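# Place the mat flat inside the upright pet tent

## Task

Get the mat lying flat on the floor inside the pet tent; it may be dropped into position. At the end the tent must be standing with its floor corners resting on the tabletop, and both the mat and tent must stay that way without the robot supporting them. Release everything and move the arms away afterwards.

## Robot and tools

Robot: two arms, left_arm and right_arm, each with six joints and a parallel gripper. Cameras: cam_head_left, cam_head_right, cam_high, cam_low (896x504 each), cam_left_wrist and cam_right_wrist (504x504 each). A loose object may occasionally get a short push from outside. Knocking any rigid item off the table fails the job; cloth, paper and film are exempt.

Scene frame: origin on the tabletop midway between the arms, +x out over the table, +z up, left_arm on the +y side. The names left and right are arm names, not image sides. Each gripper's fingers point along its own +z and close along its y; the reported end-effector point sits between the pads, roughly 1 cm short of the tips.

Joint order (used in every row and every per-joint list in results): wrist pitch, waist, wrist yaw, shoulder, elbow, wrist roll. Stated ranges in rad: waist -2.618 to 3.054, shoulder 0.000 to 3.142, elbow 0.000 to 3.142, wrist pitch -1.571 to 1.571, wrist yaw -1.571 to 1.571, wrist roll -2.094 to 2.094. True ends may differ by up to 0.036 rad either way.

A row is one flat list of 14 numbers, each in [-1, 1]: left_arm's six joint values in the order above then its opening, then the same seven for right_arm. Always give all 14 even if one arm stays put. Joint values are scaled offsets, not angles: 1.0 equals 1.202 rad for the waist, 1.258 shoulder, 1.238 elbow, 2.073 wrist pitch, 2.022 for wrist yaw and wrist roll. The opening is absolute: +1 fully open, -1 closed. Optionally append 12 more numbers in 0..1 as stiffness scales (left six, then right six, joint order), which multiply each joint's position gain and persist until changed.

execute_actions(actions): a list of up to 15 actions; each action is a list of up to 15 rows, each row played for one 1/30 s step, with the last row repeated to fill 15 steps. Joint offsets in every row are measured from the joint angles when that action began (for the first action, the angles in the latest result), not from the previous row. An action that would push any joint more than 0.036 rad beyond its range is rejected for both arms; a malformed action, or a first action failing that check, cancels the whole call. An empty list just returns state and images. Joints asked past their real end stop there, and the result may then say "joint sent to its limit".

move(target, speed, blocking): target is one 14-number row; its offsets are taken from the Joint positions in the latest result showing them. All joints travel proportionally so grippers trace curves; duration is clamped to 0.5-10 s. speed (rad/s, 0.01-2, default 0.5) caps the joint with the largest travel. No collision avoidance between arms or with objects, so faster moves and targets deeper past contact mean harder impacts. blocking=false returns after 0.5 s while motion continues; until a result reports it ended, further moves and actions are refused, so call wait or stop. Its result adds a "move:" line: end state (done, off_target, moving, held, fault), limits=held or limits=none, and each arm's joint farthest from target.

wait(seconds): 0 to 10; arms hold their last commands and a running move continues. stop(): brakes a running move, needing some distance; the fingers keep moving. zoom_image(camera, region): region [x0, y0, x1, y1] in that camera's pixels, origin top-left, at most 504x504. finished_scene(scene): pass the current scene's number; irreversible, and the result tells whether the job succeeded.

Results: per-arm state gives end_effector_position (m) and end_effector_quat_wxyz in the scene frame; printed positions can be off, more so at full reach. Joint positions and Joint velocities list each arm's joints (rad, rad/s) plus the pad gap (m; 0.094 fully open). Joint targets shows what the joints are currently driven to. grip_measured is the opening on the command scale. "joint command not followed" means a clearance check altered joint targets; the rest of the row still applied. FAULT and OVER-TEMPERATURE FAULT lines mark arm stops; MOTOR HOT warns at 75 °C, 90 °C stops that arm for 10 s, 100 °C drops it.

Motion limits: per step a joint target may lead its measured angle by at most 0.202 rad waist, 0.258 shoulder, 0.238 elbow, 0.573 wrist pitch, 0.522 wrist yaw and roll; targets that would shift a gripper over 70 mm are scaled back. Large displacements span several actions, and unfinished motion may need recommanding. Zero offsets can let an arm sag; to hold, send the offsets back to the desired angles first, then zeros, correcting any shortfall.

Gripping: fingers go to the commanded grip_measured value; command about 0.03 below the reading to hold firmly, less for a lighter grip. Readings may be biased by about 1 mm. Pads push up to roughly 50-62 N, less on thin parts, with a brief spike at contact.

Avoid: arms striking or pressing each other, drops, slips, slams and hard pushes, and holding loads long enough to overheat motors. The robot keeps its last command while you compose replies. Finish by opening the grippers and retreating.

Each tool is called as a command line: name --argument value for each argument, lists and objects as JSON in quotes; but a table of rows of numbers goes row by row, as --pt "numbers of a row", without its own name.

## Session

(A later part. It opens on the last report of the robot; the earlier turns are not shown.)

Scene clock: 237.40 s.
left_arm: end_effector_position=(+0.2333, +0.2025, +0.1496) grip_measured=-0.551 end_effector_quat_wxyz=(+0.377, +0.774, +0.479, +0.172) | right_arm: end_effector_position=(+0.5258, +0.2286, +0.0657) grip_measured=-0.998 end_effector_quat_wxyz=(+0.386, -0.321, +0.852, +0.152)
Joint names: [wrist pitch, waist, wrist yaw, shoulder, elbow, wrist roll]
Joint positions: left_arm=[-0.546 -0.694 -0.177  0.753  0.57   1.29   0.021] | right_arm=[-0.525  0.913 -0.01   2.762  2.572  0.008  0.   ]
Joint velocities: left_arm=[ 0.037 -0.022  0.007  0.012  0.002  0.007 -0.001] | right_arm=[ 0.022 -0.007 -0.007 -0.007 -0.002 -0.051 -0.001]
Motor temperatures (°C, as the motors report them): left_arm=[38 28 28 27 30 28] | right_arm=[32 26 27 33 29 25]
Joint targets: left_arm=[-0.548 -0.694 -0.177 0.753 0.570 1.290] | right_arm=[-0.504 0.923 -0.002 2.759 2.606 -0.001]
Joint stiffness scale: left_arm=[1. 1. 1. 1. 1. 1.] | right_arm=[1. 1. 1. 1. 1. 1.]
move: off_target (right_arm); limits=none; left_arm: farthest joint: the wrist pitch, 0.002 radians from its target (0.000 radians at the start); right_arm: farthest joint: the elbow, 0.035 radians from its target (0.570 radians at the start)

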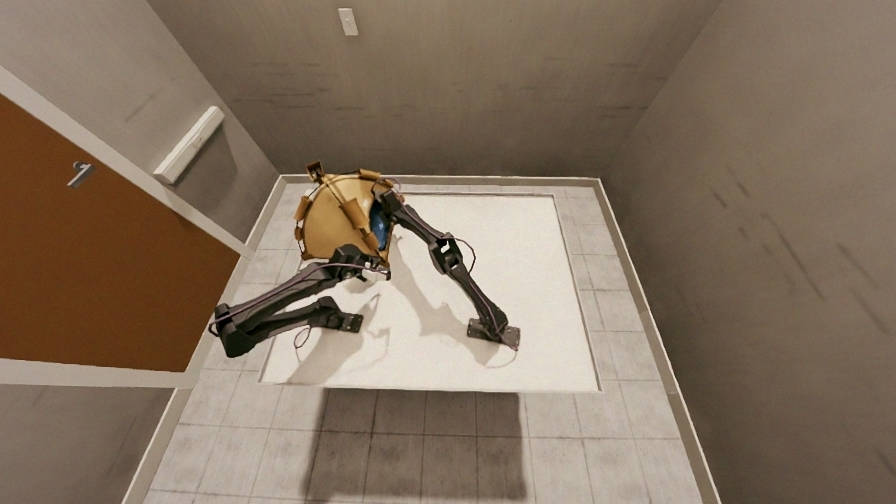

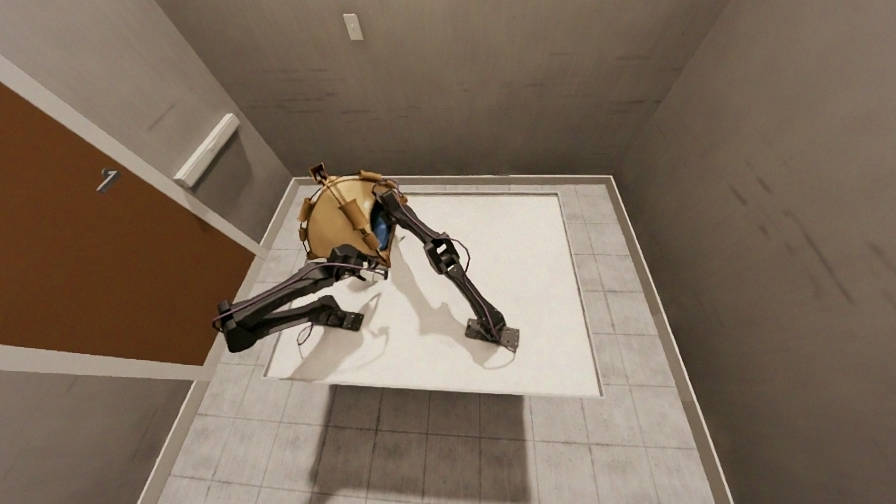

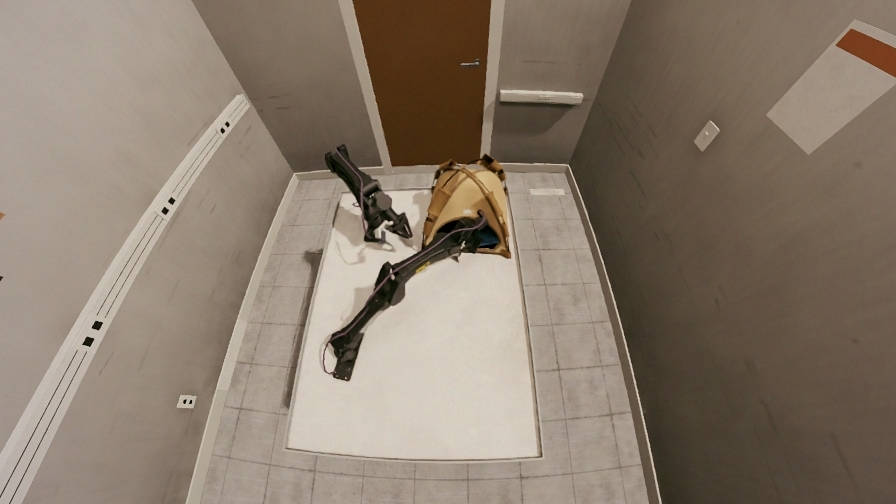

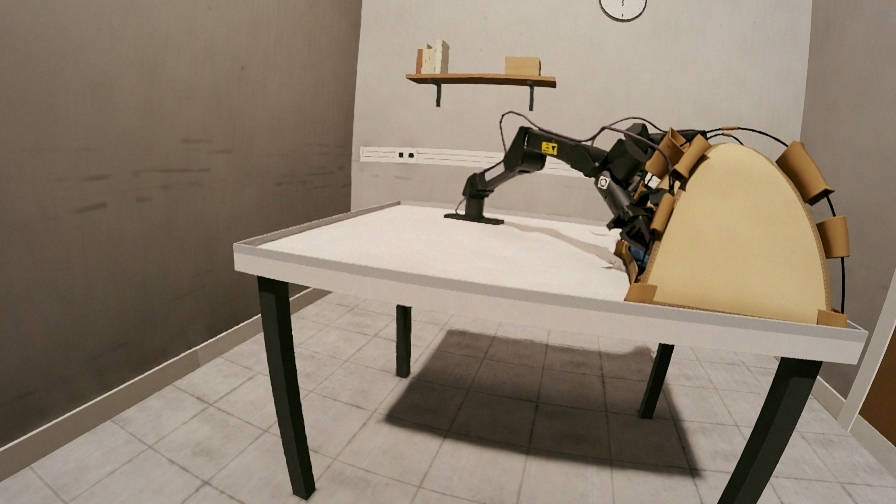

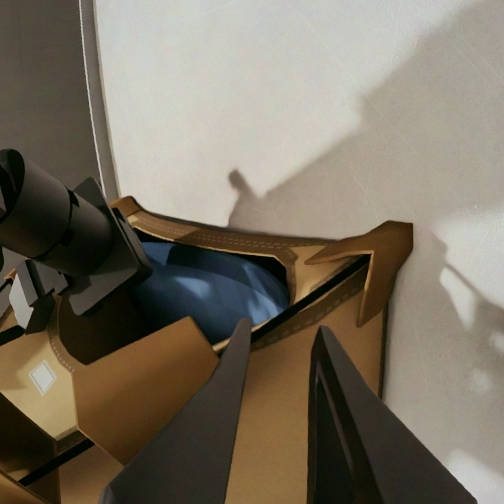

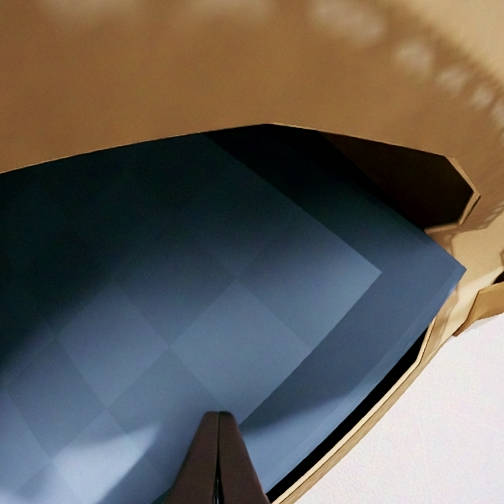

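move --target '[0,0,0,0,0,0,-0.55, 0.0,0.015,0,0.05,0.02,0,-1]' --speed 0.1

Scene clock: 238.90 s.
left_arm: end_effector_position=(+0.2336, +0.2022, +0.1501) grip_measured=-0.551 end_effector_quat_wxyz=(+0.378, +0.773, +0.479, +0.173) | right_arm: end_effector_position=(+0.5180, +0.2305, +0.0240) grip_measured=-0.998 end_effector_quat_wxyz=(+0.359, -0.329, +0.861, +0.144)
Joint names: [wrist pitch, waist, wrist yaw, shoulder, elbow, wrist roll]
Joint positions: left_arm=[-0.544 -0.694 -0.177  0.753  0.57   1.29   0.021] | right_arm=[-0.525  0.922 -0.009  2.823  2.572  0.008  0.   ]
Joint velocities: left_arm=[ 0.022  0.017 -0.022  0.002  0.007 -0.007 -0.002] | right_arm=[ 0.066 -0.012 -0.066 -0.002 -0.007  0.022  0.   ]
Motor temperatures (°C, as the motors report them): left_arm=[38 28 28 27 30 28] | right_arm=[32 26 27 33 29 25]
Joint targets: left_arm=[-0.546 -0.694 -0.177 0.753 0.570 1.290] | right_arm=[-0.525 0.931 -0.009 2.825 2.596 0.008]
Joint stiffness scale: left_arm=[1. 1. 1. 1. 1. 1.] | right_arm=[1. 1. 1. 1. 1. 1.]
move: off_target (right_arm); limits=none; left_arm: farthest joint: the wrist pitch, 0.002 radians from its target (0.000 radians at the start); right_arm: farthest joint: the elbow, 0.025 radians from its target (0.025 radians at the start)

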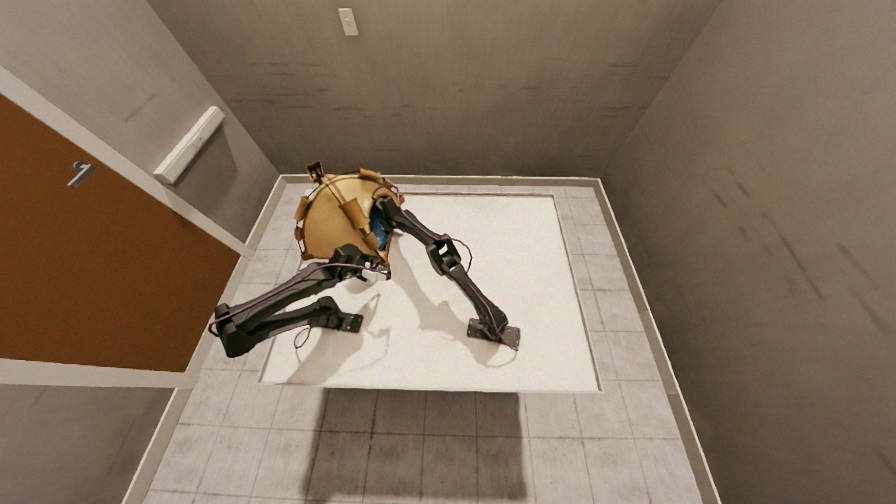

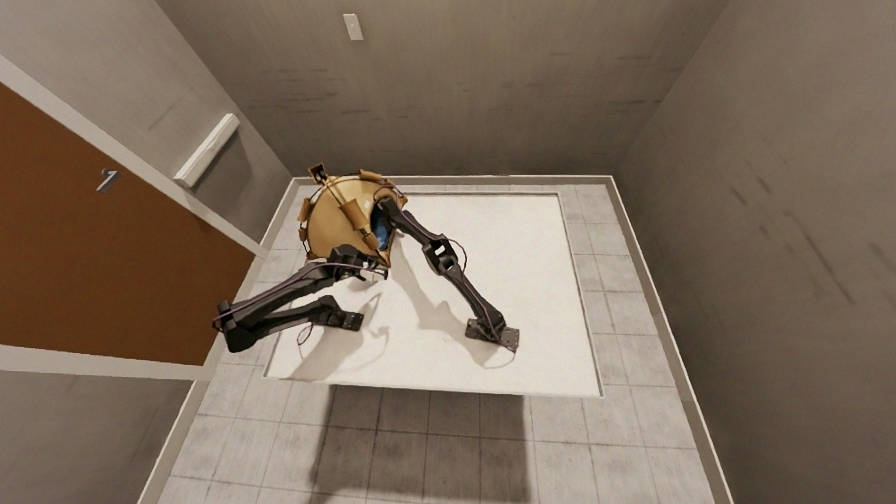

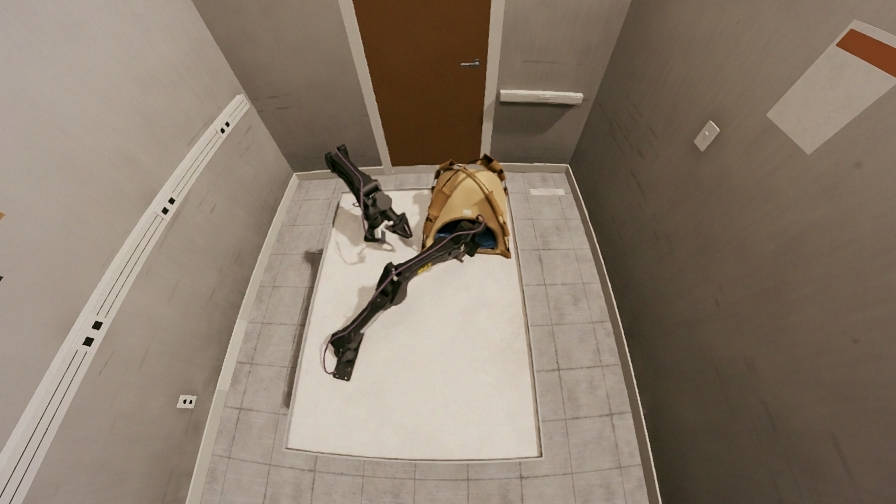

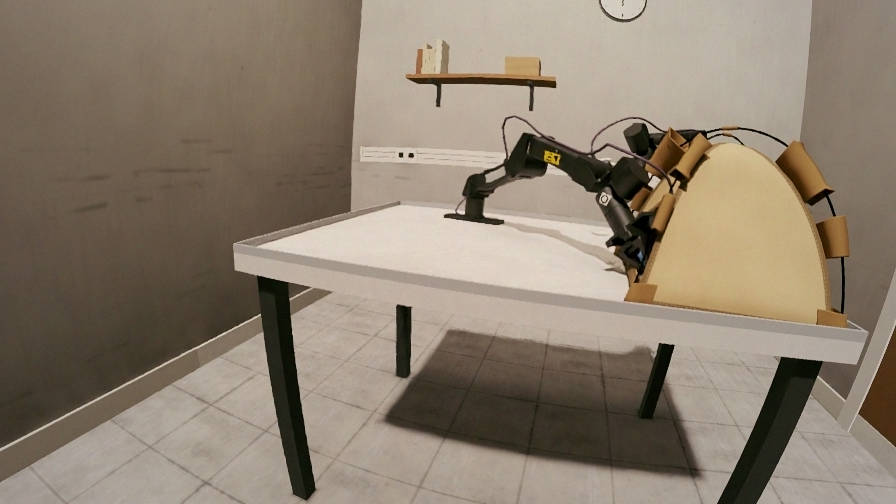

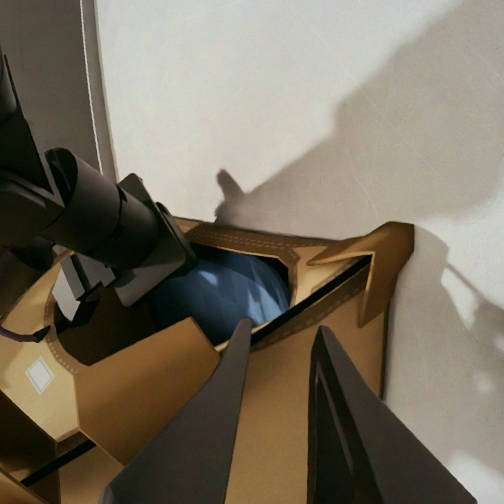

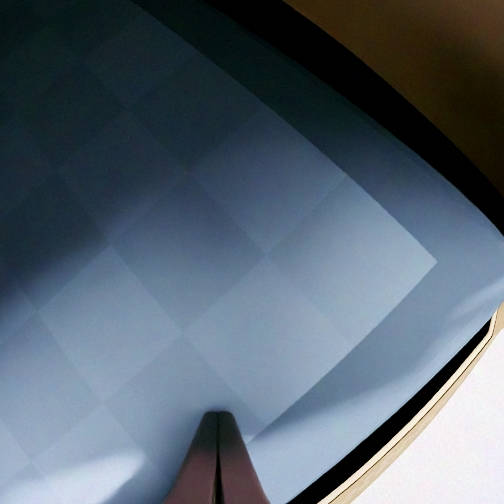

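move --target '[0,0,0,0,0,0,-0.55, 0.0,0.055,0,0.02,0.0,0,-1]' --speed 0.06

Scene clock: 240.70 s.
left_arm: end_effector_position=(+0.2338, +0.2020, +0.1505) grip_measured=-0.551 end_effector_quat_wxyz=(+0.379, +0.773, +0.478, +0.173) | right_arm: end_effector_position=(+0.4922, +0.2590, +0.0190) grip_measured=-0.998 end_effector_quat_wxyz=(+0.356, -0.353, +0.852, +0.154)
Joint names: [wrist pitch, waist, wrist yaw, shoulder, elbow, wrist roll]
Joint positions: left_arm=[-0.542 -0.694 -0.177  0.753  0.57   1.29   0.021] | right_arm=[-0.512  0.977 -0.009  2.834  2.572  0.008  0.   ]
Joint velocities: left_arm=[-0.007 -0.017 -0.007 -0.002 -0.007  0.007  0.001] | right_arm=[ 0.007 -0.007 -0.022 -0.007 -0.007 -0.051 -0.   ]
Motor temperatures (°C, as the motors report them): left_arm=[39 28 28 27 30 28] | right_arm=[32 26 27 33 29 25]
Joint targets: left_arm=[-0.544 -0.694 -0.177 0.753 0.570 1.290] | right_arm=[-0.525 0.988 -0.009 2.849 2.572 0.008]
Joint stiffness scale: left_arm=[1. 1. 1. 1. 1. 1.] | right_arm=[1. 1. 1. 1. 1. 1.]
move: done; limits=none; left_arm: farthest joint: the wrist pitch, 0.002 radians from its target (0.000 radians at the start); right_arm: farthest joint: the shoulder, 0.014 radians from its target (0.025 radians at the start)

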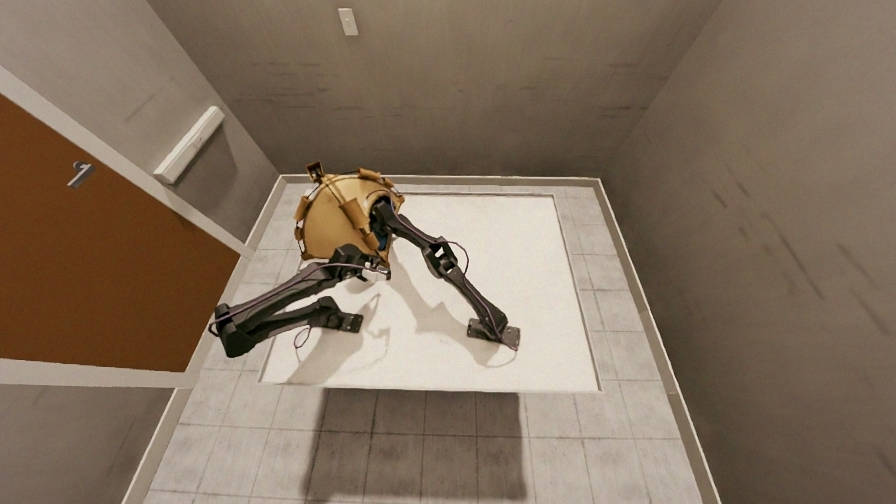

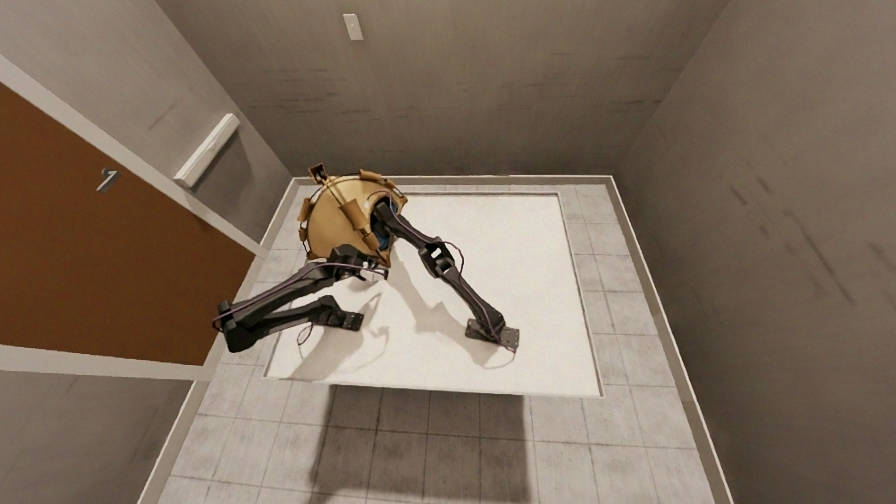

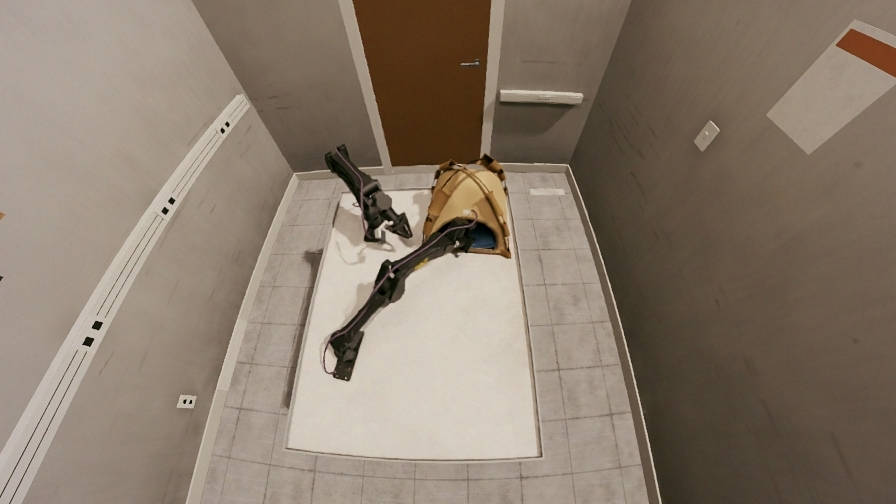

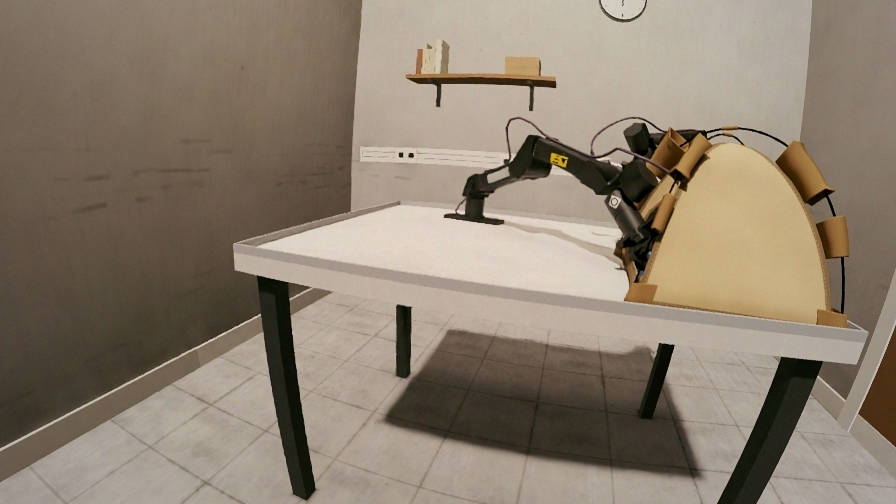

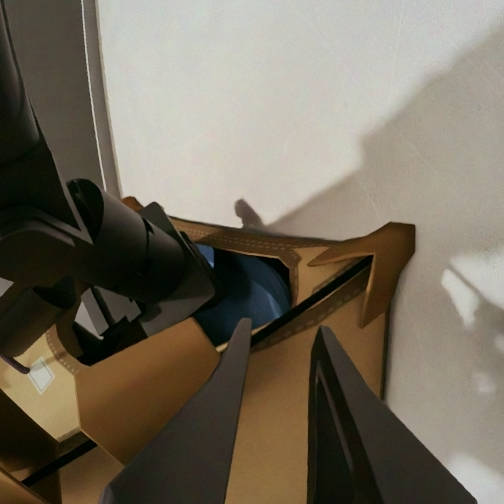

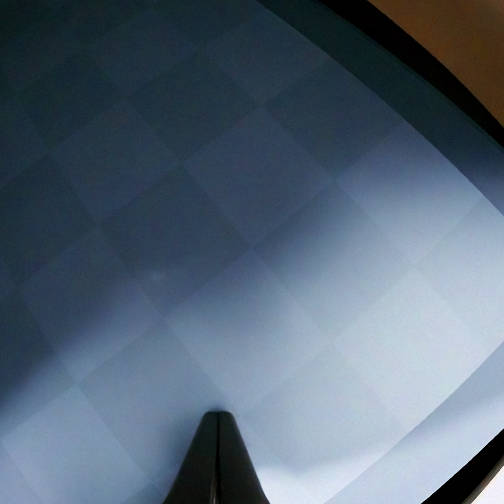

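zoom_image --camera "cam_high" --region '[410,190,530,270]'

Region (410, 190, 530, 270) of cam_high's 896x504 image, scaled by 4.200, with more detail than that image has.

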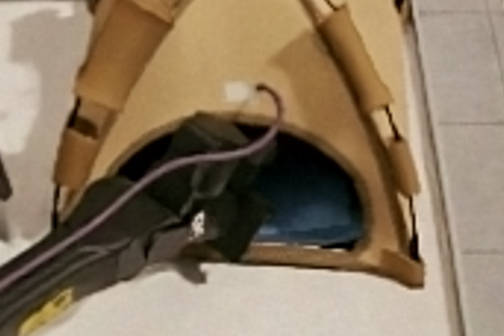

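move --target '[0,0,0,0,0,0,-0.55, 0.0,-0.03,0,-0.055,0.0,0,-1]' --speed 0.15

move --target '[0,0,0,0,0,0,-0.55, 0.22,0.1,-0.1,-0.55,-0.87,0,-1]' --speed 0.5

zoom_image --camera "cam_high" --region '[410,190,530,270]'

Scene clock: 242.50 s.
left_arm: end_effector_position=(+0.2341, +0.2017, +0.1509) grip_measured=-0.551 end_effector_quat_wxyz=(+0.380, +0.773, +0.478, +0.173) | right_arm: end_effector_position=(+0.5103, +0.2452, +0.0451) grip_measured=-0.998 end_effector_quat_wxyz=(+0.374, -0.336, +0.850, +0.155)
Joint names: [wrist pitch, waist, wrist yaw, shoulder, elbow, wrist roll]
Joint positions: left_arm=[-0.539 -0.694 -0.177  0.753  0.57   1.29   0.021] | right_arm=[-0.513  0.945 -0.009  2.796  2.572  0.008  0.   ]
Joint velocities: left_arm=[-0.037 -0.017  0.007 -0.002  0.012 -0.022 -0.   ] | right_arm=[ 0.007 -0.007 -0.066 -0.002 -0.007  0.081 -0.   ]
Motor temperatures (°C, as the motors report them): left_arm=[39 28 28 27 30 28] | right_arm=[32 26 27 33 29 25]
Joint targets: left_arm=[-0.542 -0.694 -0.177 0.753 0.570 1.290] | right_arm=[-0.512 0.941 -0.009 2.765 2.572 0.008]
Joint stiffness scale: left_arm=[1. 1. 1. 1. 1. 1.] | right_arm=[1. 1. 1. 1. 1. 1.]
move: off_target (right_arm); limits=none; left_arm: farthest joint: the wrist pitch, 0.003 radians from its target (0.000 radians at the start); right_arm: farthest joint: the shoulder, 0.031 radians from its target (0.069 radians at the start)

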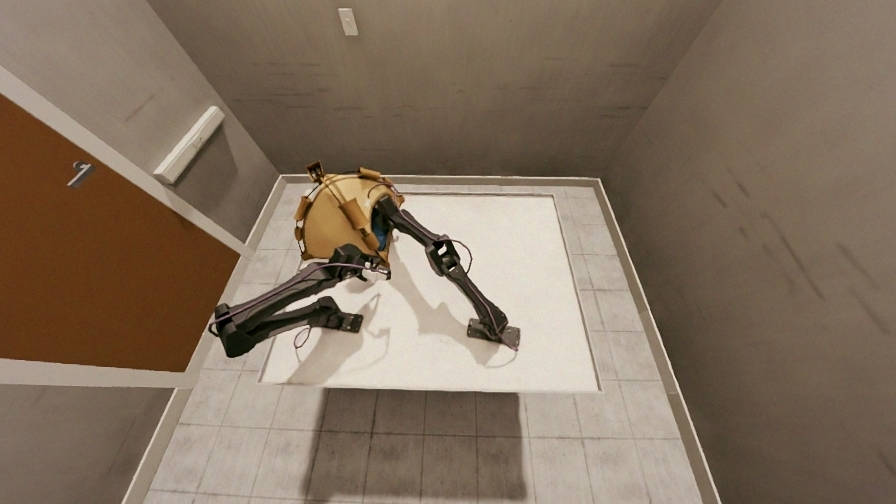

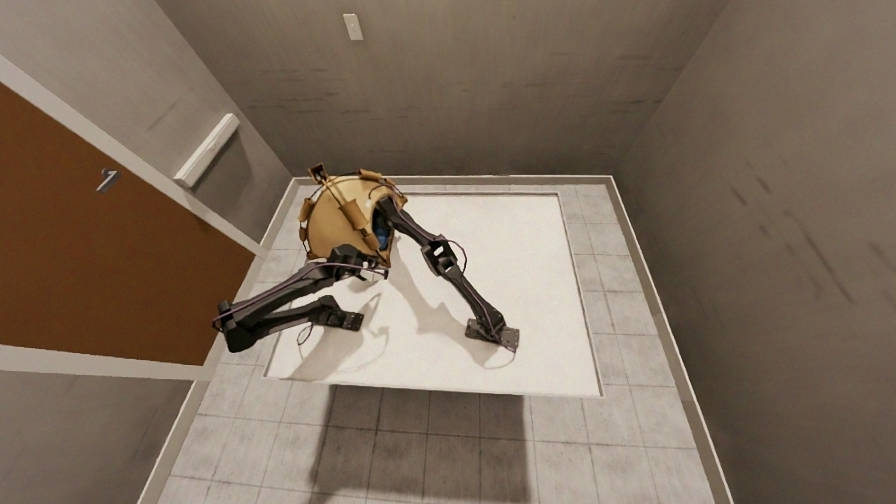

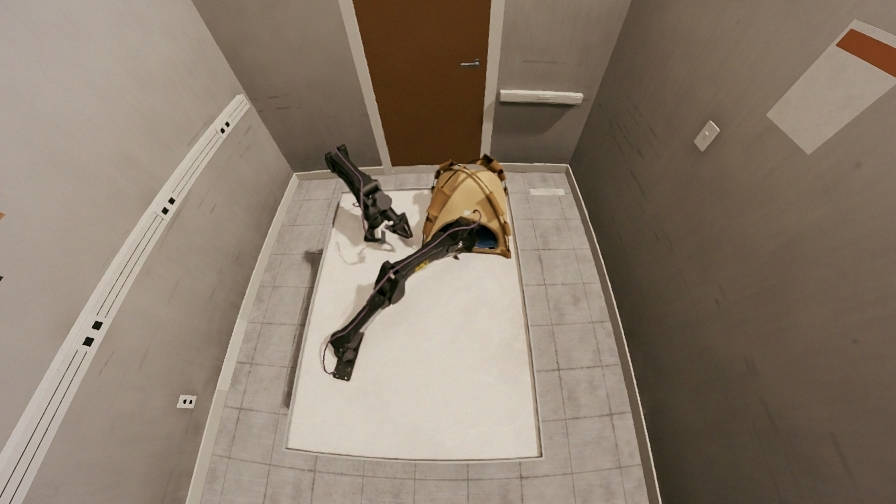

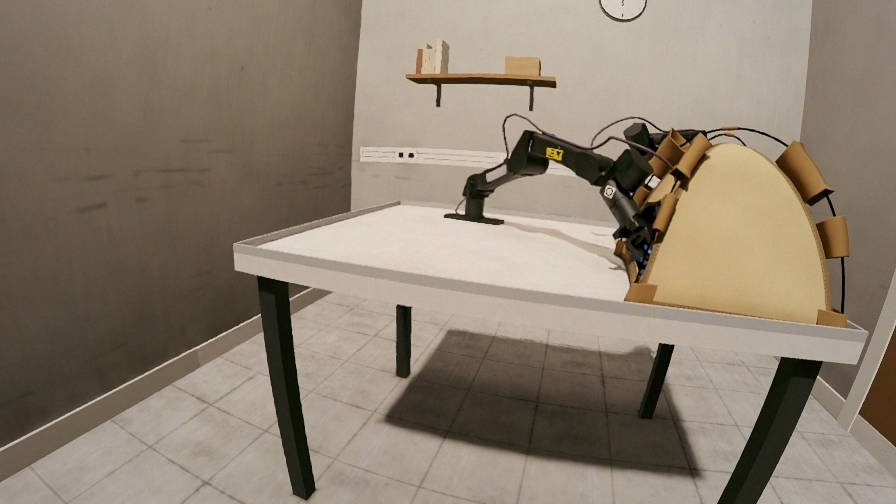

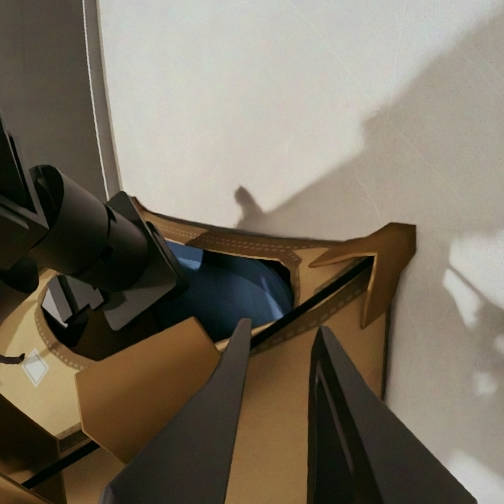

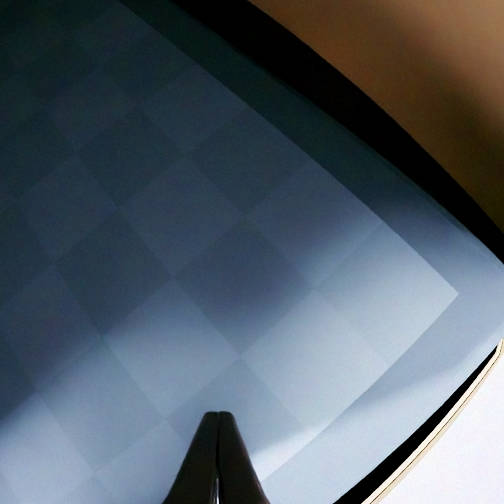

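Scene clock: 245.27 s.
left_arm: end_effector_position=(+0.2348, +0.2010, +0.1520) grip_measured=-0.551 end_effector_quat_wxyz=(+0.383, +0.771, +0.478, +0.174) | right_arm: end_effector_position=(+0.3441, +0.2213, +0.0739) grip_measured=-0.998 end_effector_quat_wxyz=(+0.322, -0.416, +0.813, +0.250)
Joint names: [wrist pitch, waist, wrist yaw, shoulder, elbow, wrist roll]
Joint positions: left_arm=[-0.533 -0.694 -0.177  0.753  0.57   1.29   0.021] | right_arm=[-0.102  1.056 -0.195  2.145  1.499  0.008  0.   ]
Joint velocities: left_arm=[ 0.022 -0.012 -0.081  0.022 -0.007  0.007 -0.001] | right_arm=[ 0.022 -0.002 -0.095 -0.007 -0.022 -0.081 -0.   ]
Motor temperatures (°C, as the motors report them): left_arm=[39 28 28 27 30 28] | right_arm=[32 26 27 34 29 25]
Joint targets: left_arm=[-0.539 -0.694 -0.177 0.753 0.570 1.290] | right_arm=[-0.057 1.065 -0.211 2.104 1.495 0.008]
Joint stiffness scale: left_arm=[1. 1. 1. 1. 1. 1.] | right_arm=[1. 1. 1. 1. 1. 1.]
move: off_target (right_arm); limits=none; left_arm: farthest joint: the wrist pitch, 0.006 radians from its target (0.000 radians at the start); right_arm: farthest joint: the wrist pitch, 0.045 radians from its target (0.456 radians at the start)

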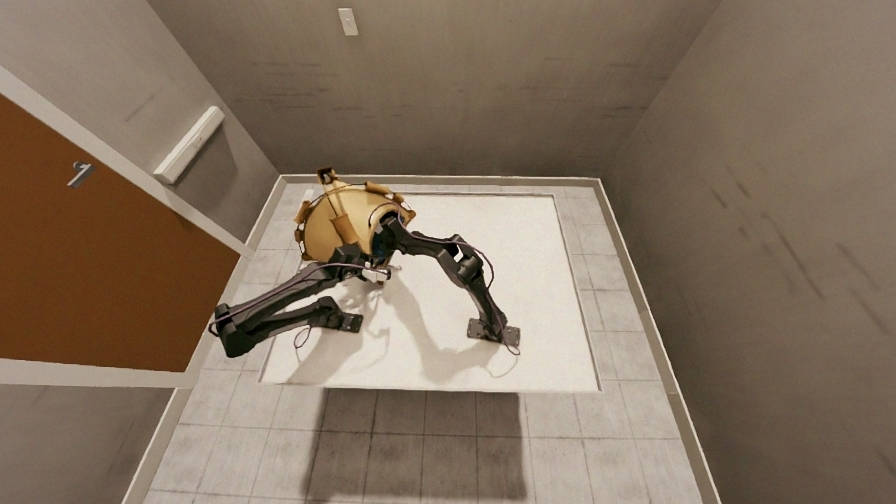

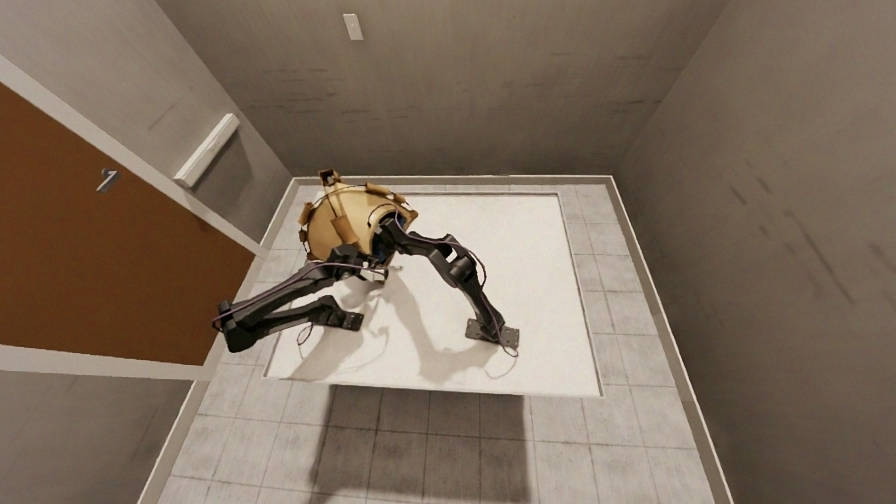

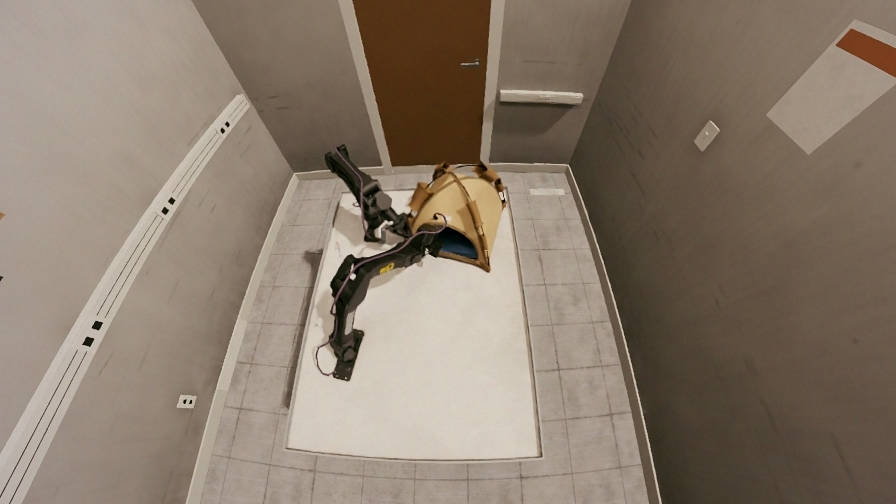

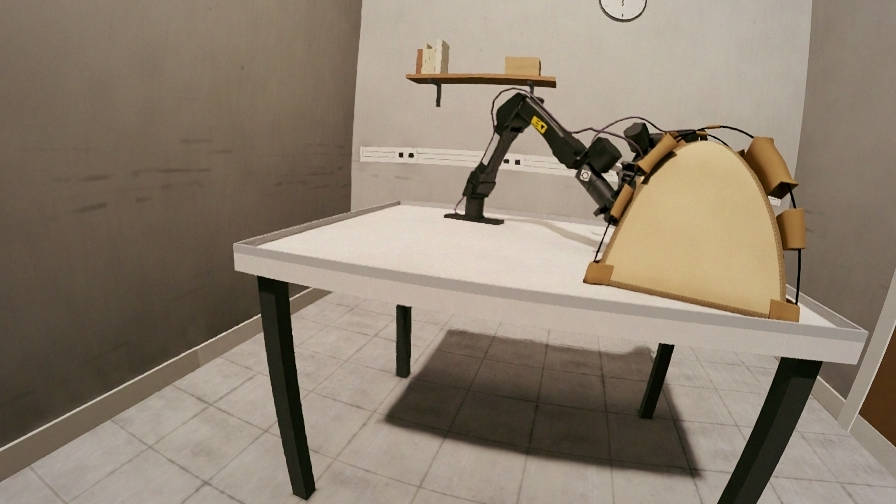

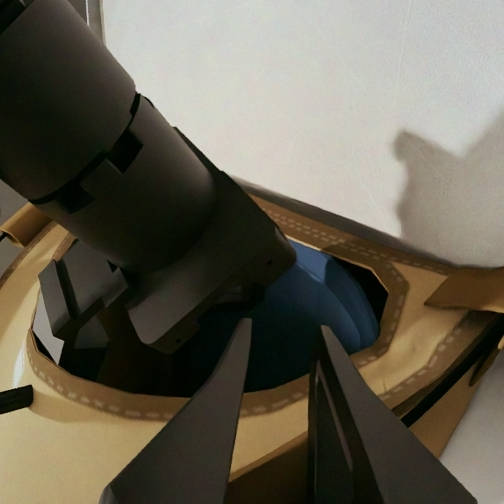

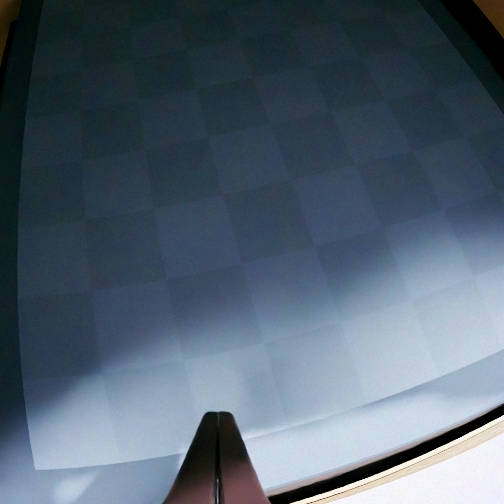

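Region (410, 190, 530, 270) of cam_high's 896x504 image, scaled by 4.200, with more detail than that image has.

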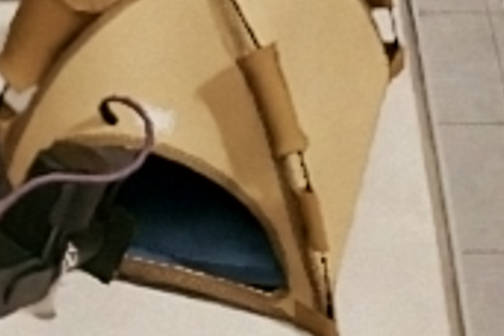

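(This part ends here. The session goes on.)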